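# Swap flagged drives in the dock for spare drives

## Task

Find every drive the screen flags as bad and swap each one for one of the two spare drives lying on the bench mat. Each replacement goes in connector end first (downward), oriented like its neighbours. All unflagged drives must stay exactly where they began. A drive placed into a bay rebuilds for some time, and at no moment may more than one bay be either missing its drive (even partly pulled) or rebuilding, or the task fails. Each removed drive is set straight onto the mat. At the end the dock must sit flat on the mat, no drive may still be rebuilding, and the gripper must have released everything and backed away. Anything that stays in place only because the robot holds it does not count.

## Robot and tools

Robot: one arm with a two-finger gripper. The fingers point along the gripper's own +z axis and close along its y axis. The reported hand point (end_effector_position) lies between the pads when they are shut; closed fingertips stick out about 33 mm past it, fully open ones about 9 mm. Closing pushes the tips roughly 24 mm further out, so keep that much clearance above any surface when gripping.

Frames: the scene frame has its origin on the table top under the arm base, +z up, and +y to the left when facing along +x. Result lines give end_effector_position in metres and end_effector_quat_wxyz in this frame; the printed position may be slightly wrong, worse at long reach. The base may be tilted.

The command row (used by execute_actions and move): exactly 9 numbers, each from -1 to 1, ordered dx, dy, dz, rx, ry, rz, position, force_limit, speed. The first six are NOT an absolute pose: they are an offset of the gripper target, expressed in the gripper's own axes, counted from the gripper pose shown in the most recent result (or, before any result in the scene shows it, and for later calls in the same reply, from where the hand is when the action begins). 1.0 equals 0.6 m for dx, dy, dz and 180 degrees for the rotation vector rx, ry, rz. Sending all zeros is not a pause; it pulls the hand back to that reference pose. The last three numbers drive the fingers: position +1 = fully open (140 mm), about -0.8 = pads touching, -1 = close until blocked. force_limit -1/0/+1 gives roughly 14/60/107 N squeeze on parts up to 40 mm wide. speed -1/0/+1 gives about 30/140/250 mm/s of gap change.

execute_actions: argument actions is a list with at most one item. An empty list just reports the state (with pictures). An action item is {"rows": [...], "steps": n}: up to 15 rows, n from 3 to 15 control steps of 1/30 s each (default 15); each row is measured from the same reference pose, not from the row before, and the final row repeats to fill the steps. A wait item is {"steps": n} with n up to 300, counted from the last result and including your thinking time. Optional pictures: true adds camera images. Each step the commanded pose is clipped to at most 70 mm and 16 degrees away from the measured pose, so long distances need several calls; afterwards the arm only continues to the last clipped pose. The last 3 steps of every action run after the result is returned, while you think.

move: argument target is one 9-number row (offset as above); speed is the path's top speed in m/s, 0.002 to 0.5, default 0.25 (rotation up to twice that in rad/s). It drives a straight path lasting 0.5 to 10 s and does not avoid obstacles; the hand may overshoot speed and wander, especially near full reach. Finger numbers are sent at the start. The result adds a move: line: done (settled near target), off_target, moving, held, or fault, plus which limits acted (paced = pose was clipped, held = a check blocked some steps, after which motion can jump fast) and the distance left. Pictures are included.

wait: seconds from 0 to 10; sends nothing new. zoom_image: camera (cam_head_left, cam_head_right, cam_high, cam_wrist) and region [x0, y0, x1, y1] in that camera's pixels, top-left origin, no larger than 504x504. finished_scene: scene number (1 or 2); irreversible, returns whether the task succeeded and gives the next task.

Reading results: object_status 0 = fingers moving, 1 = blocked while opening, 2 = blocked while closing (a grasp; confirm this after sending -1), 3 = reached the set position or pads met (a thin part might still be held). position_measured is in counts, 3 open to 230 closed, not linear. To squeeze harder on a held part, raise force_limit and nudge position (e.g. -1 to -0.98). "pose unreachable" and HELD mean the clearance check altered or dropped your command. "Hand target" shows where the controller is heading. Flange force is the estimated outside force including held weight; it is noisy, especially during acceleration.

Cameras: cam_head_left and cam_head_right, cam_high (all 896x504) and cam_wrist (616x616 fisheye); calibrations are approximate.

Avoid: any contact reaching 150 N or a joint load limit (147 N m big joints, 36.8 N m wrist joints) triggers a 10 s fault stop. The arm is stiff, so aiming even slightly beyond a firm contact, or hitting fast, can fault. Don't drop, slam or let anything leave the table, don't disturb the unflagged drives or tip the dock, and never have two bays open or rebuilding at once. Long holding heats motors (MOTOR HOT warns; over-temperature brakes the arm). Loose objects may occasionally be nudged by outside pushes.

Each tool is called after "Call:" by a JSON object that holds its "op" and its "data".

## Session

Call:
{"op": "execute_actions", "data": {"actions": []}}

Scene clock: 0.00 s of 8600.00 s.
end_effector_position=(+0.8318, +0.1053, +0.2787) position_measured=3 object_status=3 end_effector_quat_wxyz=(+0.362, +0.677, +0.315, +0.558)
Joint positions: [-0.241  0.136 -0.489 -3.034 -0.722 -1.12 ]
Joint velocities: [-0.    -0.     0.001 -0.    -0.001 -0.002]
Flange force (N, the push that the arm receives, along the gripper's own x y z axes): no reading
Hand target: +0.832, +0.105, +0.279; +0.362, +0.677, +0.315, +0.558
camera_calibration (this result's frames):
cam_wrist: T_world_to_cam=[[0.0216411, -0.48106, 0.876421, -0.220422], [-0.610375, -0.700647, -0.369508, 0.685583], [0.791817, -0.526949, -0.30879, -0.322514], [0, 0, 0, 1]] pos_world=[0.678605, 0.204367, 0.346922]

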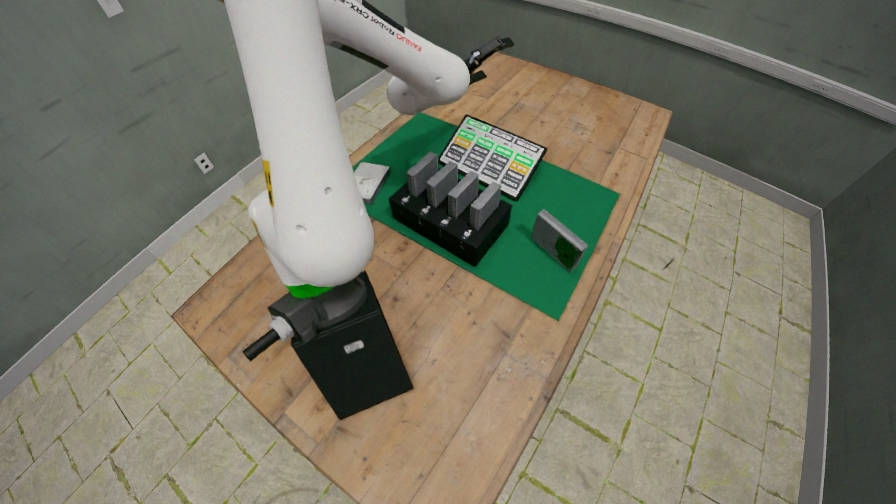

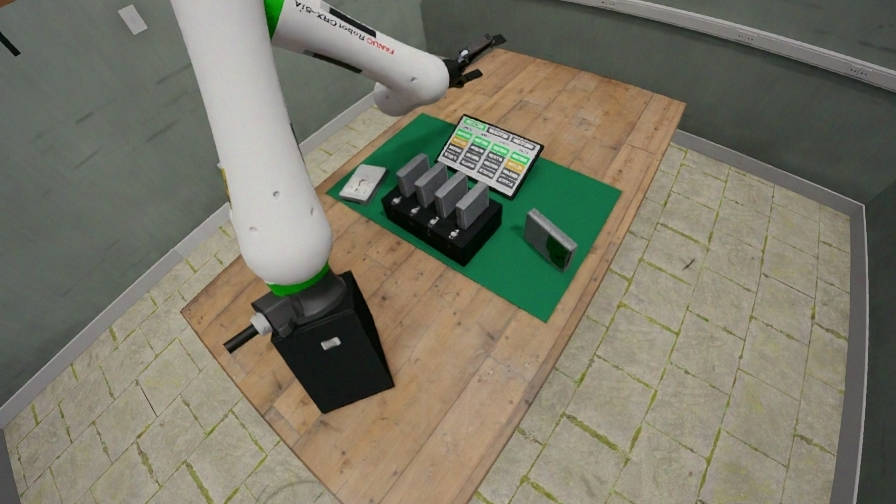

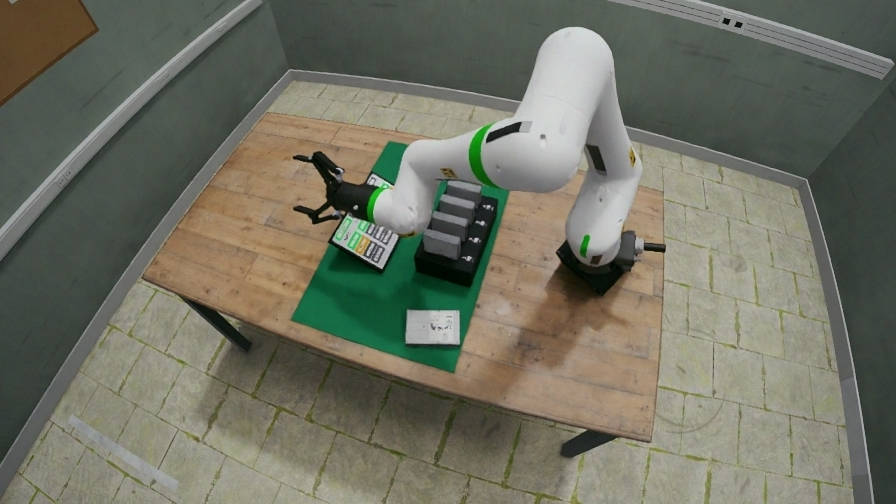

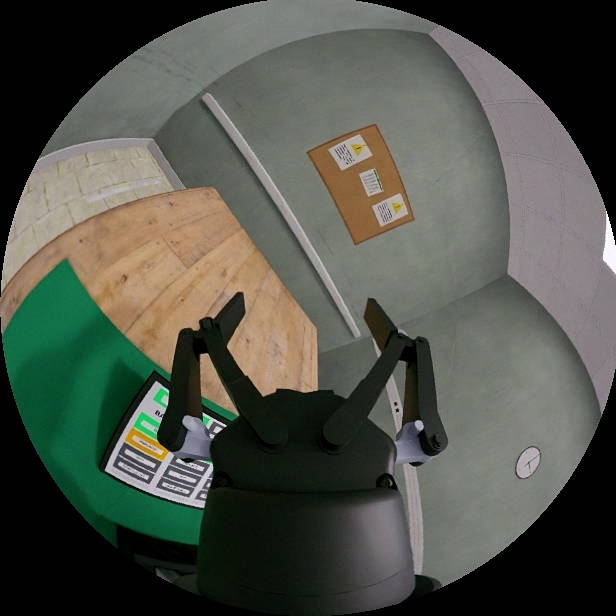

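Call:
{"op": "move", "data": {"target": [0.088,0.14,-0.15,0.132,0.21,-0.029,1,0,0], "speed": 0.4}}

Call:
{"op": "zoom_image", "data": {"camera": "cam_head_right", "region": [320,100,640,300]}}

Call:
{"op": "zoom_image", "data": {"camera": "cam_high", "region": [300,130,540,370]}}

Scene clock: 1.70 s of 8600.00 s.
end_effector_position=(+0.7553, +0.1165, +0.3879) position_measured=3 object_status=3 end_effector_quat_wxyz=(+0.123, +0.505, +0.550, +0.653)
Joint positions: [-0.685  0.23  -0.15  -2.02  -1.444 -1.86 ]
Joint velocities: [ 0.     0.001 -0.     0.    -0.    -0.   ]
Flange force (N, the push that the arm receives, along the gripper's own x y z axes): [5.5 0.7 0.8]
Hand target: +0.755, +0.117, +0.388; +0.123, +0.505, +0.550, +0.653
Off the commanded pose: 0.001 m, 0 deg.
Kept back: nothing.
move: done
camera_calibration (this result's frames):
cam_wrist: T_world_to_cam=[[0.354353, -0.322386, 0.877782, -0.579455], [0.062528, -0.928422, -0.366227, 0.204133], [0.933019, 0.18466, -0.308831, -0.411882], [0, 0, 0, 1]] pos_world=[0.576862, 0.0787717, 0.456192]

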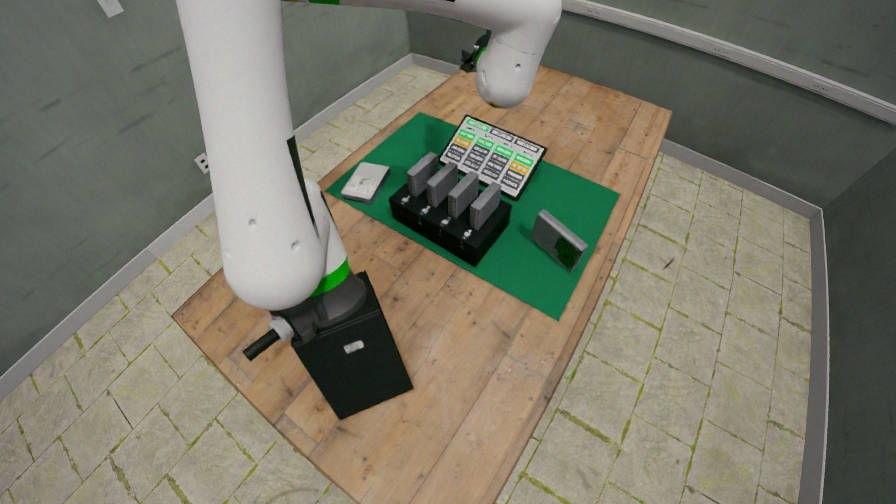

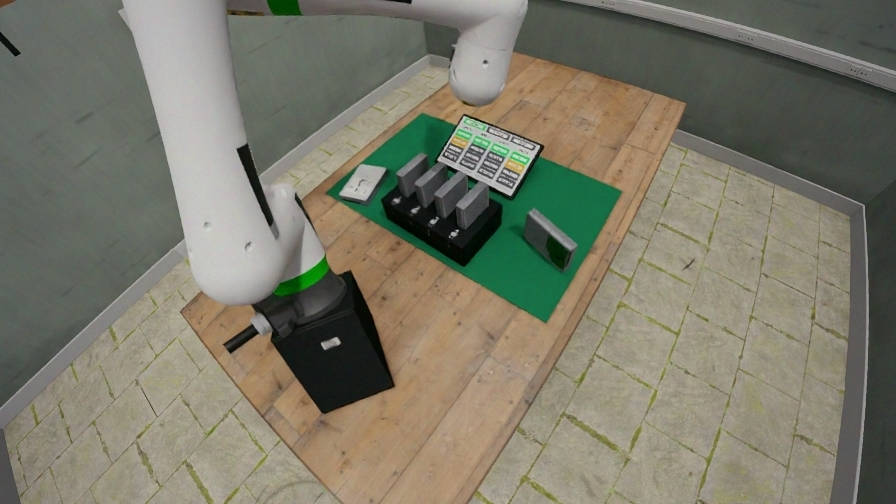

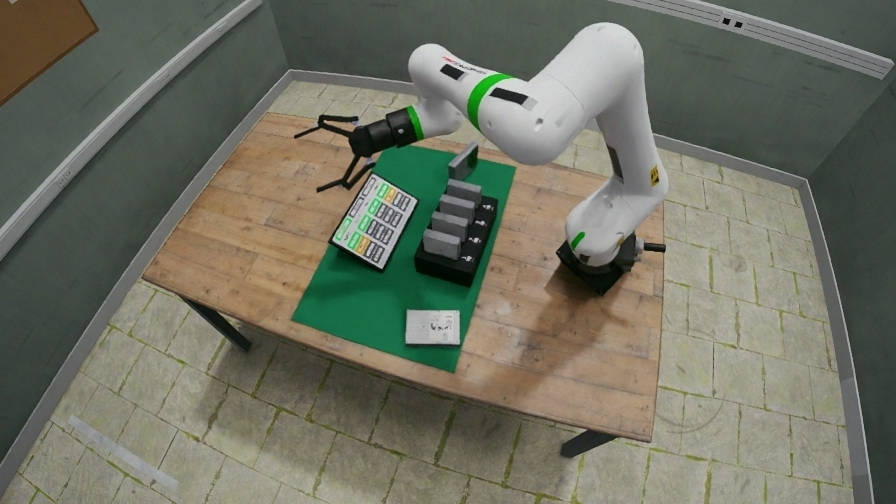

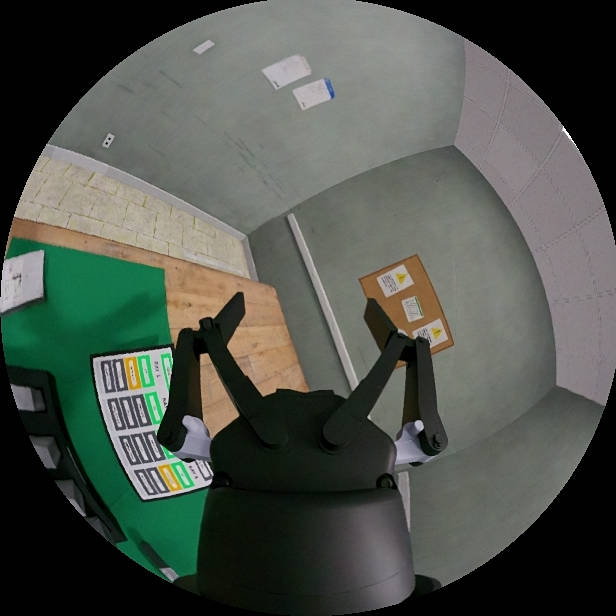

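Region (320, 100, 640, 300) of cam_head_right's 896x504 image, scaled by 1.575, with more detail than that image has; it fills the top 315 rows of this view, and the rest is white.

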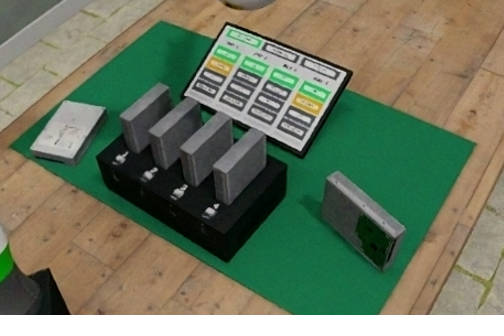

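Region (300, 130, 540, 370) of cam_high's 896x504 image, scaled by 2.100, with more detail than that image has.

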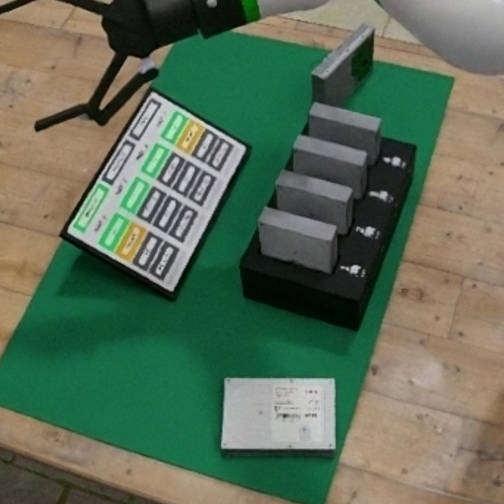

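Call:
{"op": "move", "data": {"target": [0.19,-0.165,-0.33,0.492,0.093,-0.38,-1,0,0], "speed": 0.4}}

Scene clock: 4.83 s of 8600.00 s.
end_effector_position=(+0.5066, +0.1167, +0.3871) position_measured=233 object_status=3 end_effector_quat_wxyz=(+0.001, -0.001, +1.000, +0.001)
Joint positions: [-0.195 -0.168  0.198 -0.482 -1.707 -1.531]
Joint velocities: [ 0.001 -0.001 -0.001  0.001 -0.001 -0.   ]
Flange force (N, the push that the arm receives, along the gripper's own x y z axes): [-2.2 3.4 0.8]
Hand target: +0.507, +0.117, +0.387; +0.001, -0.001, +1.000, +0.001
Off the commanded pose: 0.000 m, 0 deg.
Kept back: nothing.
move: done
camera_calibration (this result's frames):
cam_wrist: T_world_to_cam=[[-0.0690466, 0.997505, 0.0147334, -0.095997], [0.88496, 0.0544255, 0.462475, -0.632584], [0.460519, 0.0449708, -0.88651, 0.299212], [0, 0, 0, 1]] pos_world=[0.415391, 0.11673, 0.559223]

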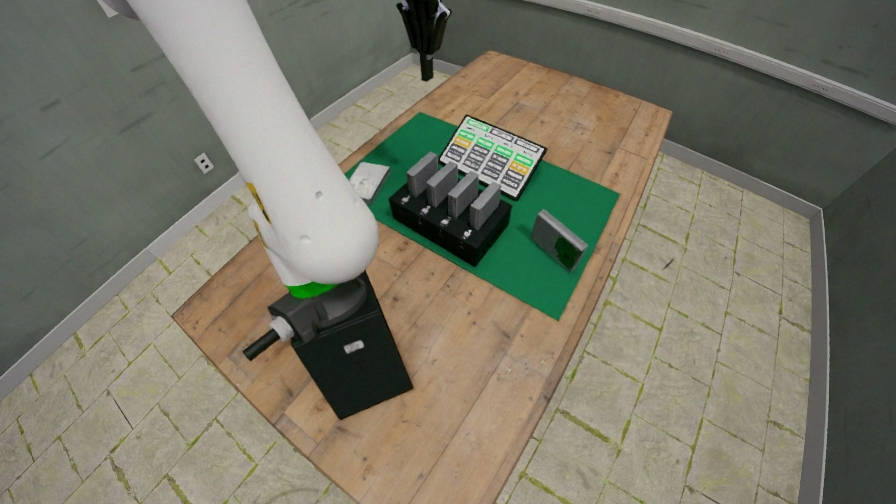

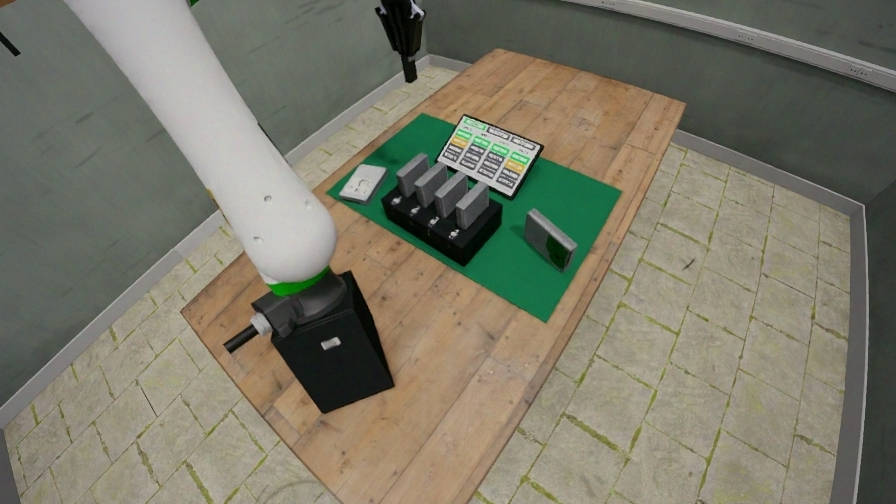

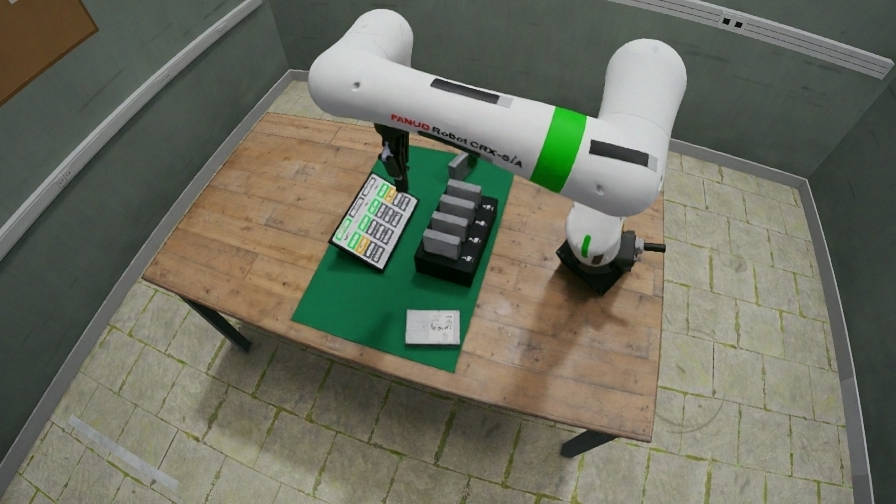

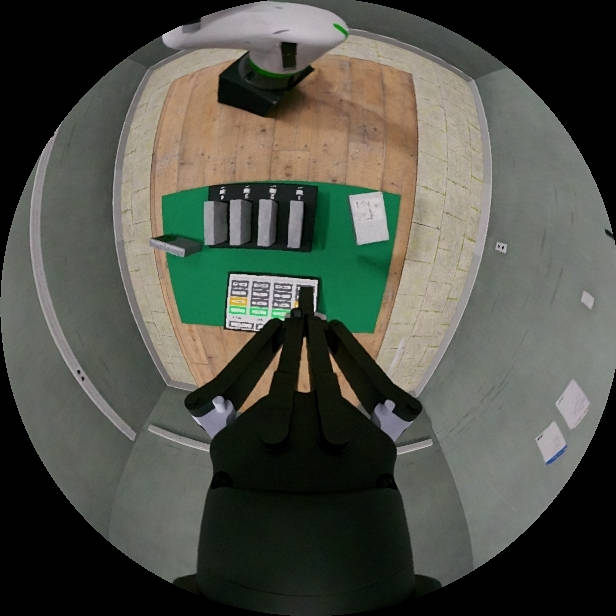

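Call:
{"op": "move", "data": {"target": [0.269,-0.045,0.268,0,0,-0.983,-1,0,0], "speed": 0.5}}

Call:
{"op": "zoom_image", "data": {"camera": "cam_wrist", "region": [160,150,480,330]}}

Scene clock: 8.63 s of 8600.00 s.
end_effector_position=(+0.3451, +0.0894, +0.2264) position_measured=233 object_status=3 end_effector_quat_wxyz=(-0.002, +1.000, -0.026, +0.001)
Joint positions: [-0.04  -0.545 -0.509 -0.452 -1.344  1.569]
Joint velocities: [-0.001  0.001 -0.001 -0.001  0.001  0.   ]
Flange force (N, the push that the arm receives, along the gripper's own x y z axes): [-2.9 -6.4 -1.4]
Hand target: +0.345, +0.089, +0.226; -0.002, +1.000, -0.026, +0.001
Off the commanded pose: 0.001 m, 0 deg.
Kept back: nothing.
move: done
camera_calibration (this result's frames):
cam_wrist: T_world_to_cam=[[0.0149906, -0.999846, 0.00913374, 0.0733142], [-0.888988, -0.00914611, 0.45784, 0.205047], [-0.457686, -0.0149831, -0.888988, 0.555155], [0, 0, 0, 1]] pos_world=[0.435272, 0.0834962, 0.398977]

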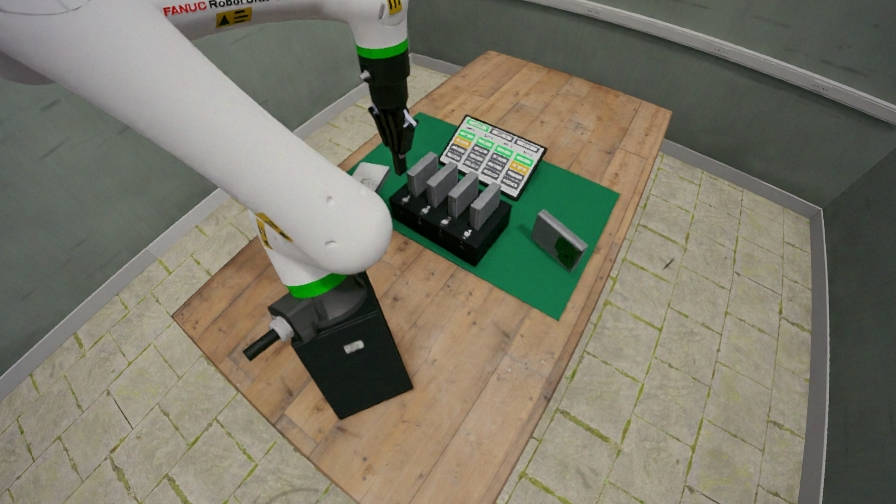

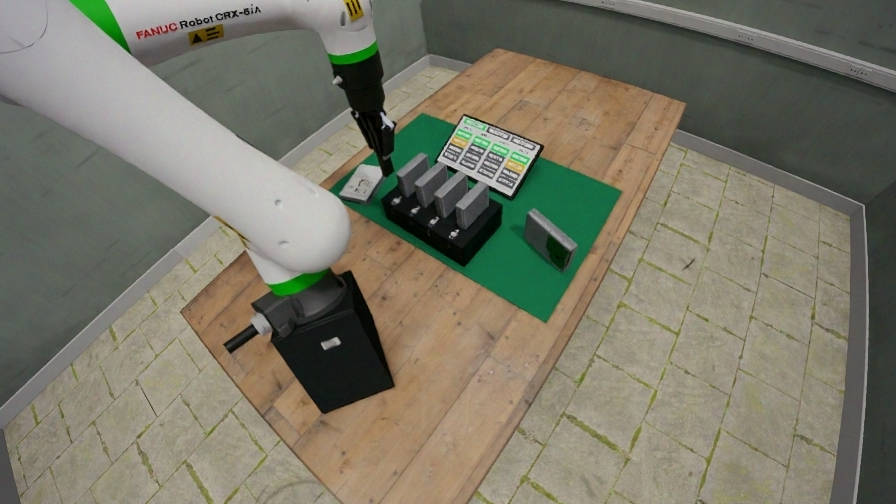

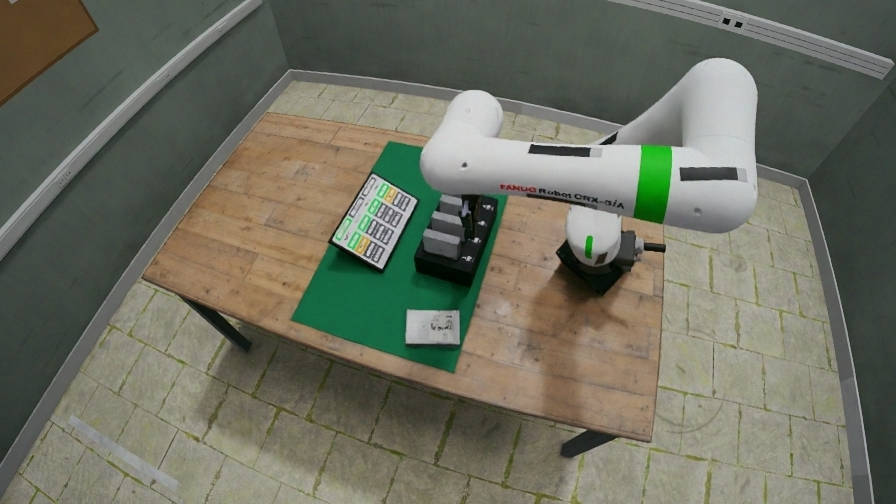

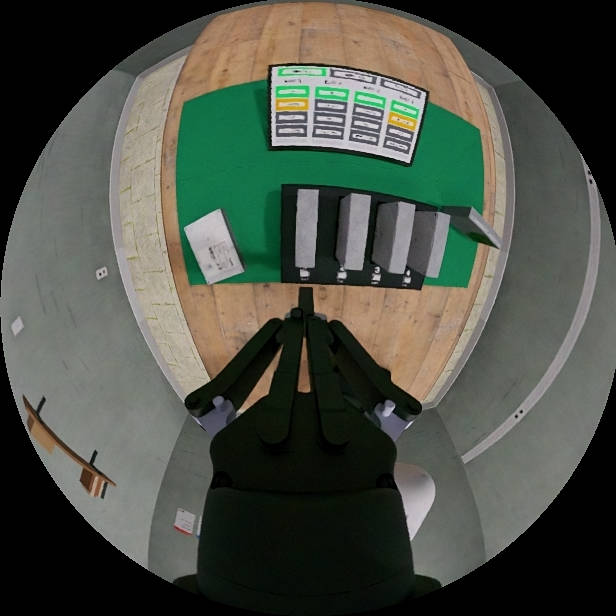

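Region (160, 150, 480, 330) of cam_wrist's 616x616 image, scaled by 1.575, with more detail than that image has; it fills the top 284 rows of this view, and the rest is white.

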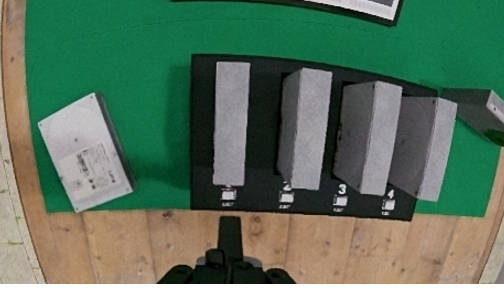

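Call:
{"op": "move", "data": {"target": [0.003,-0.002,0.138,0,0,-0.005,-1,0,0], "speed": 0.15}}

Call:
{"op": "zoom_image", "data": {"camera": "cam_wrist", "region": [220,150,480,330]}}

Scene clock: 9.77 s of 8600.00 s.
end_effector_position=(+0.3468, +0.0907, +0.1437) position_measured=233 object_status=3 end_effector_quat_wxyz=(-0.002, +1.000, -0.018, +0.001)
Joint positions: [ 0.115 -0.478 -0.644 -0.443 -1.096  1.528]
Joint velocities: [ 0.    -0.001  0.001  0.     0.001 -0.001]
Flange force (N, the push that the arm receives, along the gripper's own x y z axes): [0.9 4.9 -1.2]
Hand target: +0.347, +0.091, +0.144; -0.002, +1.000, -0.018, +0.001
Off the commanded pose: 0.000 m, 0 deg.
Kept back: nothing.
move: done
camera_calibration (this result's frames):
cam_wrist: T_world_to_cam=[[0.0302081, -0.999505, 0.00874325, 0.0700865], [-0.888751, -0.0228559, 0.45782, 0.245651], [-0.457394, -0.0216005, -0.889002, 0.482893], [0, 0, 0, 1]] pos_world=[0.437078, 0.0860971, 0.316216]

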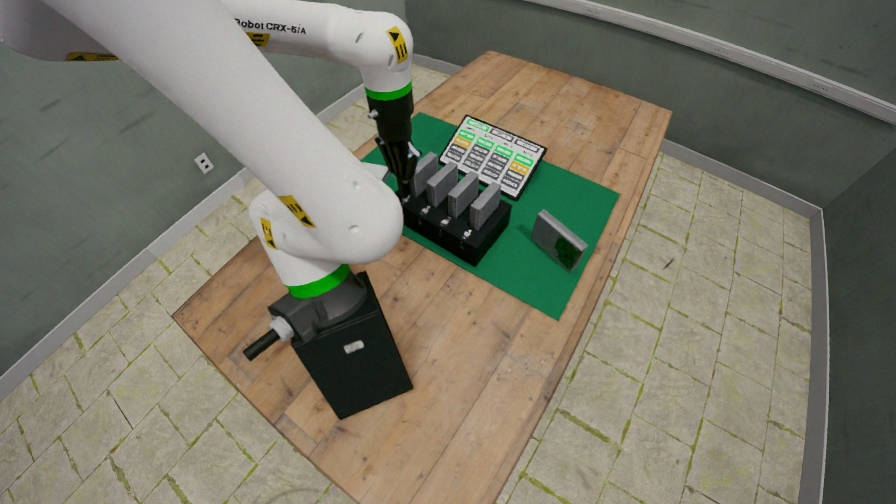

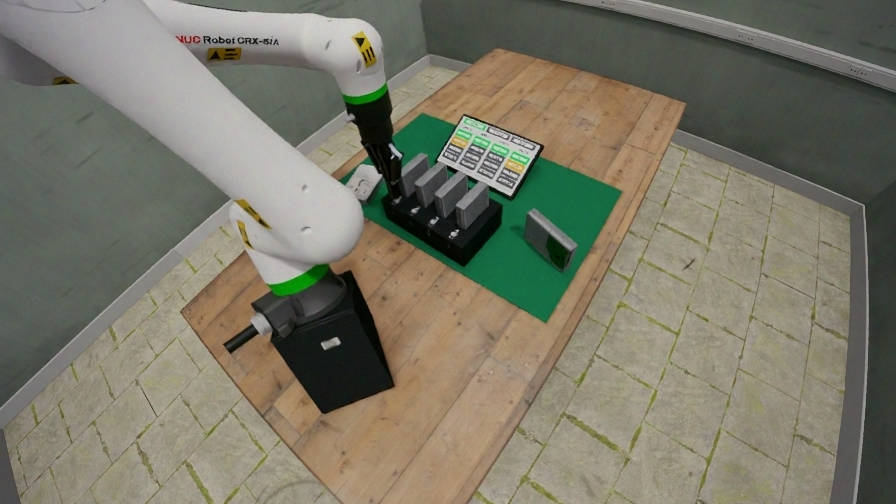

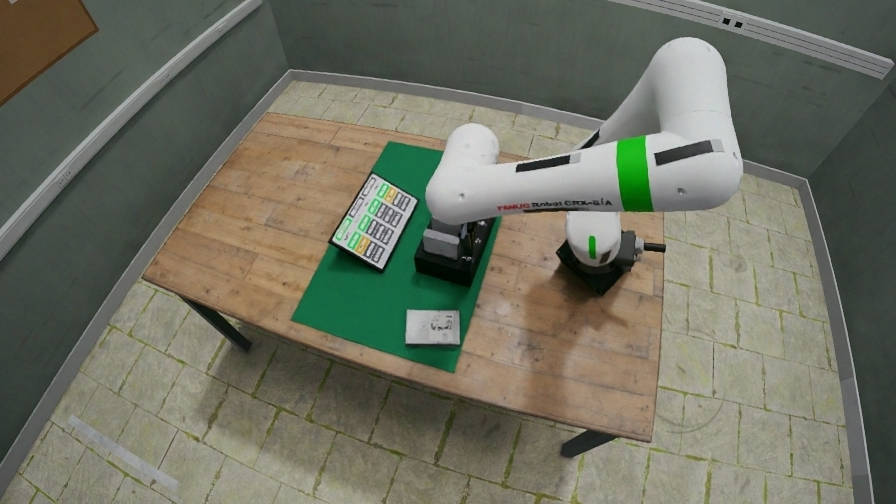

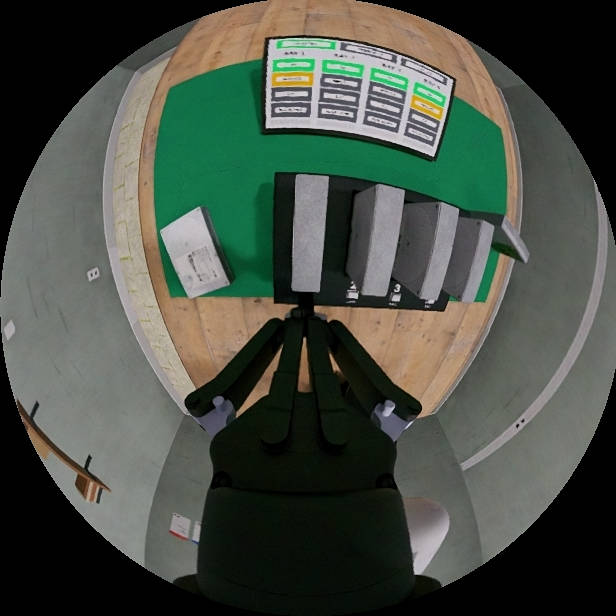

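Region (220, 150, 480, 330) of cam_wrist's 616x616 image, scaled by 1.938, with more detail than that image has; it fills the top 349 rows of this view, and the rest is white.

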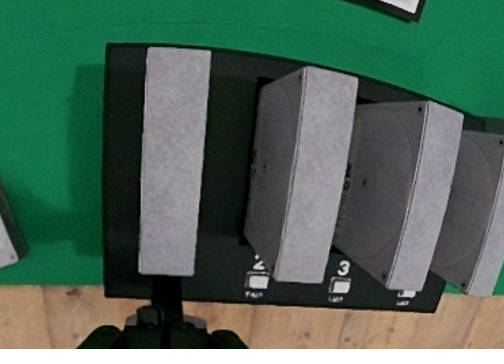

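Call:
{"op": "move", "data": {"target": [0,0.002,0.0325,0,0,0,-1,0,0], "speed": 0.015}}

Call:
{"op": "move", "data": {"target": [0,0,-0.16,0,0,0,-1,0,0]}}

Call:
{"op": "move", "data": {"target": [0.138,0,0,0,0,0,-0.25,0,0]}}

Scene clock: 11.53 s of 8600.00 s.
end_effector_position=(+0.3467, +0.0895, +0.1242) position_measured=233 object_status=3 end_effector_quat_wxyz=(-0.002, +1.000, -0.019, +0.001)
Joint positions: [ 0.142 -0.45  -0.669 -0.448 -1.036  1.528]
Joint velocities: [ 0.     0.    -0.002  0.     0.     0.001]
Flange force (N, the push that the arm receives, along the gripper's own x y z axes): [-4.2 -8.0 -3.4]
Hand target: +0.347, +0.090, +0.124; -0.002, +1.000, -0.019, +0.001
Off the commanded pose: 0.000 m, 0 deg.
Kept back: nothing.
move: done
camera_calibration (this result's frames):
cam_wrist: T_world_to_cam=[[0.0300901, -0.999509, 0.00869519, 0.0691496], [-0.888755, -0.0227731, 0.457816, 0.254486], [-0.457393, -0.0215036, -0.889005, 0.465496], [0, 0, 0, 1]] pos_world=[0.43701, 0.0849209, 0.296719]

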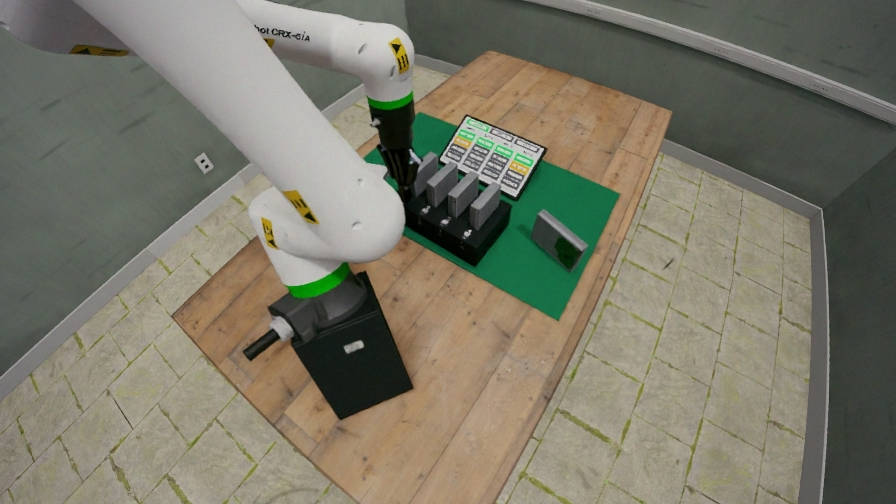

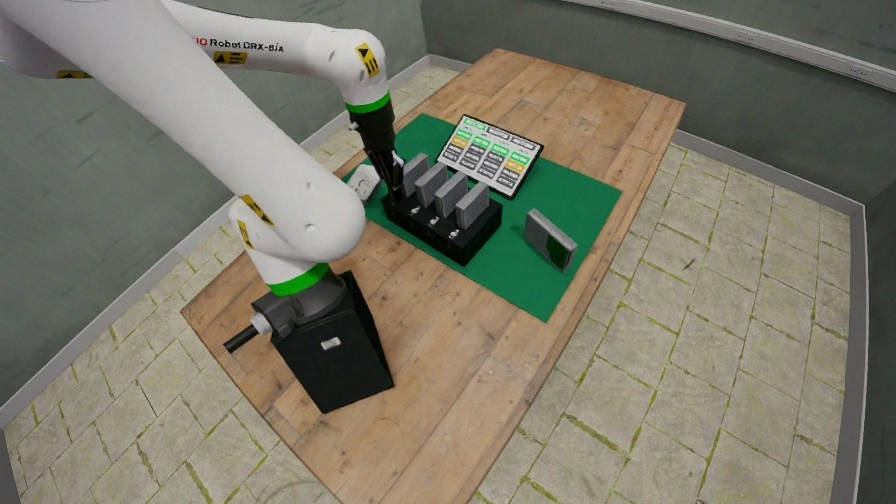

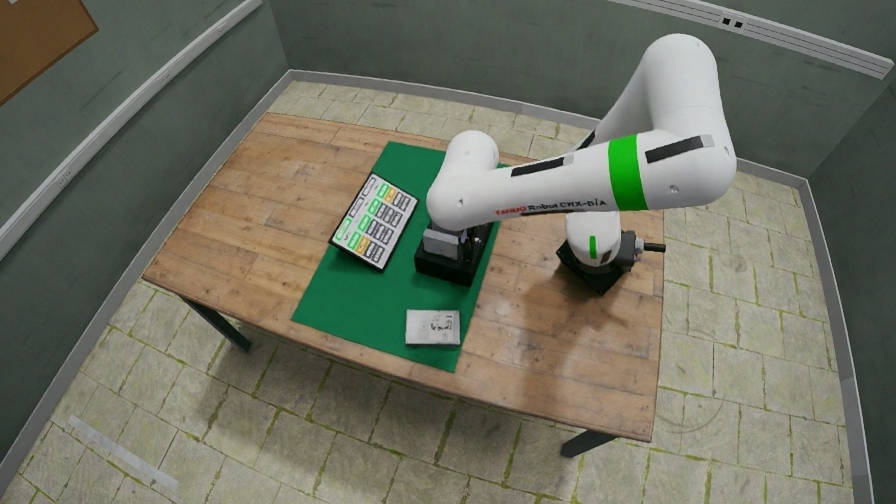

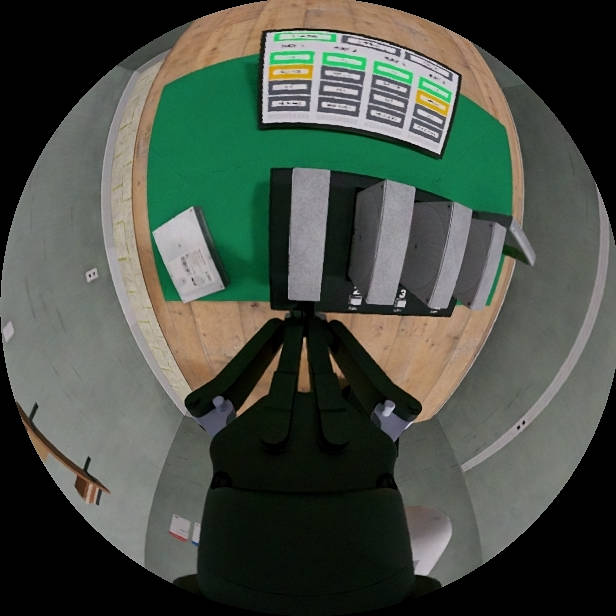

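Scene clock: 12.33 s of 8600.00 s.
end_effector_position=(+0.3469, +0.0893, +0.2201) position_measured=233 object_status=3 end_effector_quat_wxyz=(-0.002, +1.000, -0.018, +0.001)
Joint positions: [-0.029 -0.538 -0.517 -0.451 -1.325  1.581]
Joint velocities: [-0.001  0.     0.001  0.    -0.001  0.001]
Flange force (N, the push that the arm receives, along the gripper's own x y z axes): [-1.4 -5.1 3.9]
Hand target: +0.347, +0.089, +0.220; -0.002, +1.000, -0.018, +0.001
Off the commanded pose: 0.000 m, 0 deg.
Kept back: nothing.
move: done
camera_calibration (this result's frames):
cam_wrist: T_world_to_cam=[[0.0306596, -0.999488, 0.0091036, 0.0678219], [-0.888772, -0.0230939, 0.457768, 0.210719], [-0.457323, -0.022126, -0.889025, 0.550906], [0, 0, 0, 1]] pos_world=[0.437144, 0.0848429, 0.392692]

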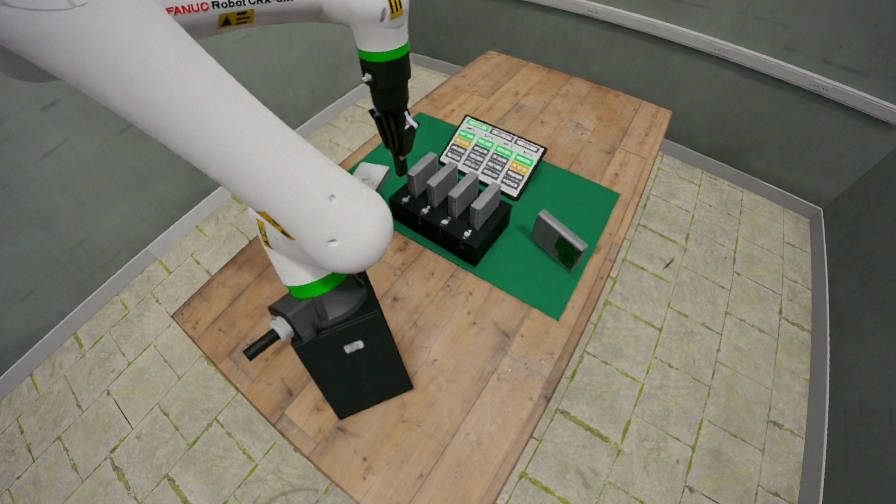

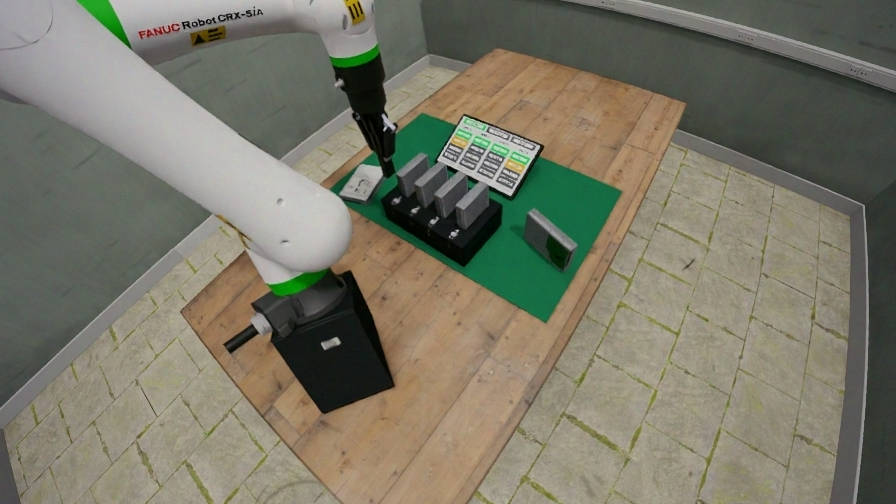

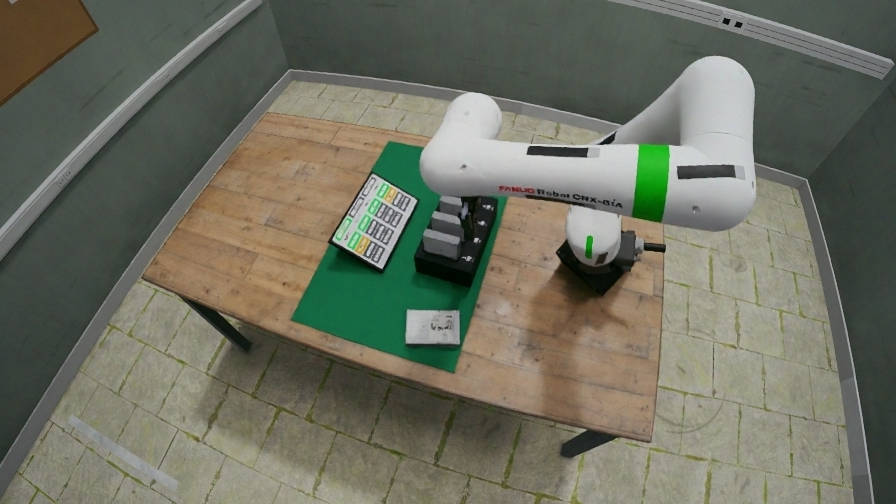

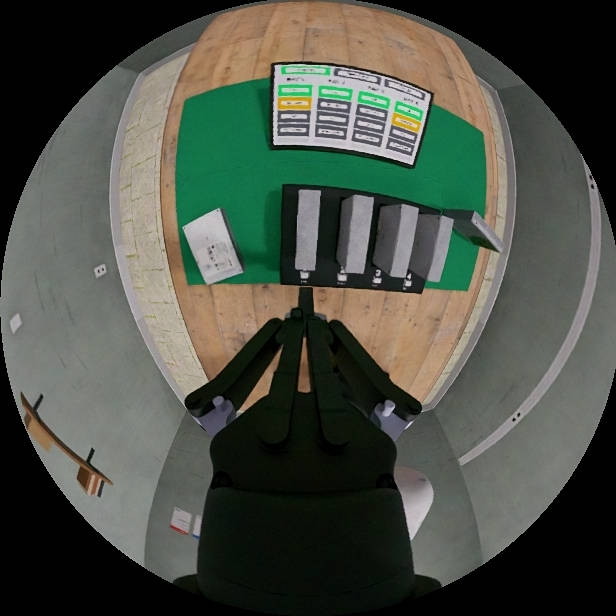

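Scene clock: 13.13 s of 8600.00 s.
end_effector_position=(+0.4296, +0.0864, +0.2201) position_measured=160 object_status=3 end_effector_quat_wxyz=(-0.001, +1.000, -0.018, +0.001)
Joint positions: [-0.056 -0.308 -0.328 -0.462 -1.301  1.625]
Joint velocities: [-0.001  0.001  0.001 -0.     0.001  0.   ]
Flange force (N, the push that the arm receives, along the gripper's own x y z axes): [-2.0 -0.1 -0.4]
Hand target: +0.430, +0.086, +0.220; -0.001, +1.000, -0.018, +0.001
Off the commanded pose: 0.000 m, 0 deg.
Kept back: nothing.
move: done
camera_calibration (this result's frames):
cam_wrist: T_world_to_cam=[[0.0306539, -0.999487, 0.00932899, 0.0623346], [-0.888814, -0.0229876, 0.457692, 0.28426], [-0.457242, -0.0223218, -0.889062, 0.58863], [0, 0, 0, 1]] pos_world=[0.51989, 0.0819763, 0.392644]

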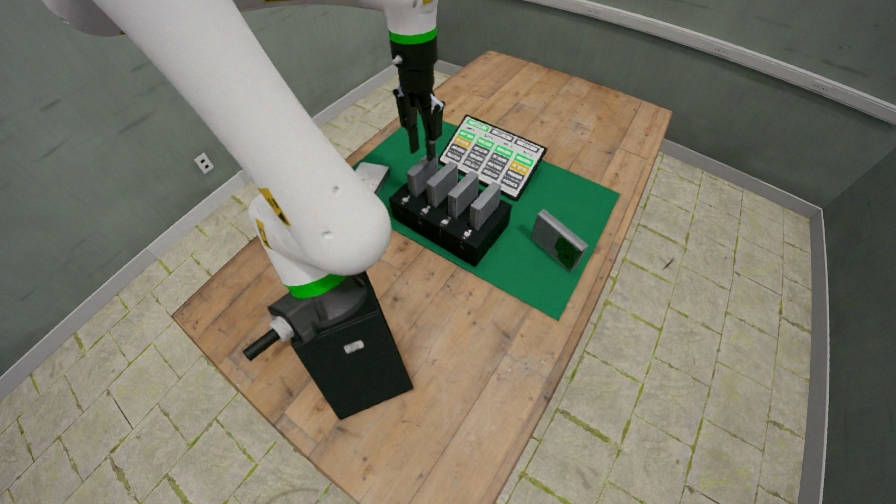

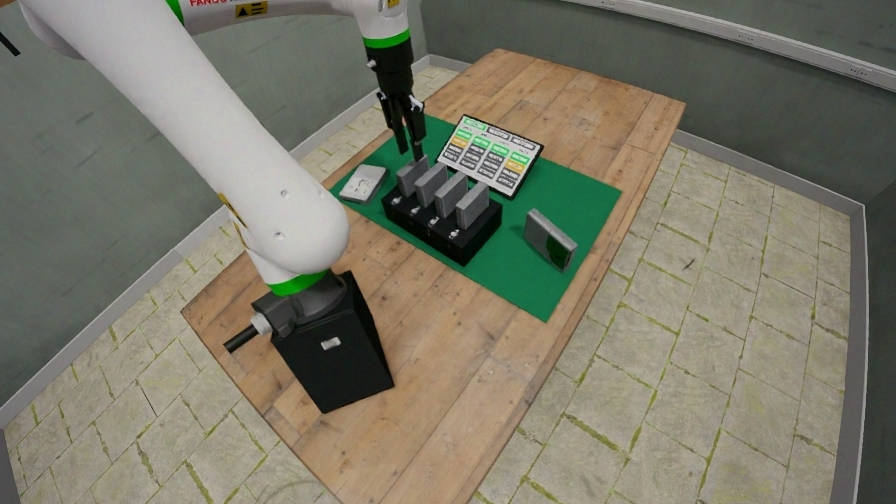

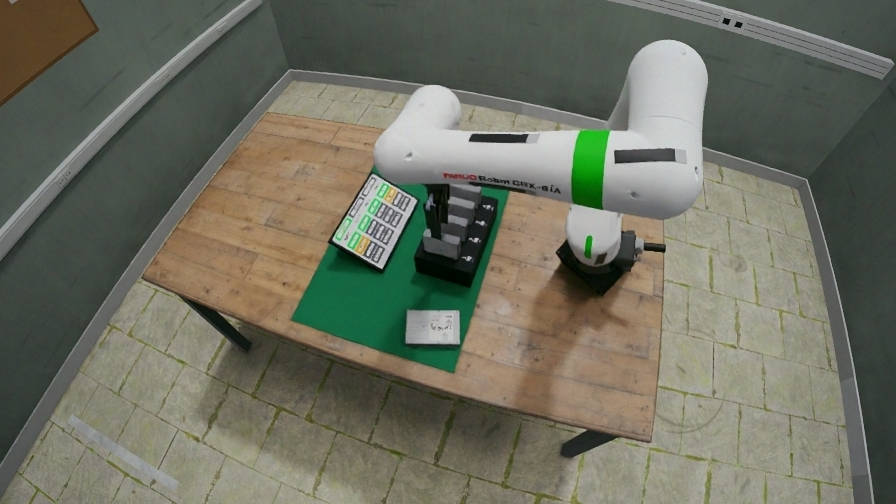

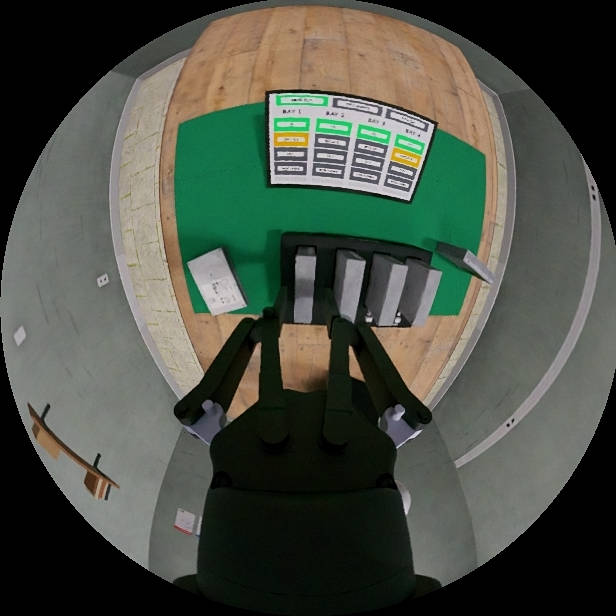

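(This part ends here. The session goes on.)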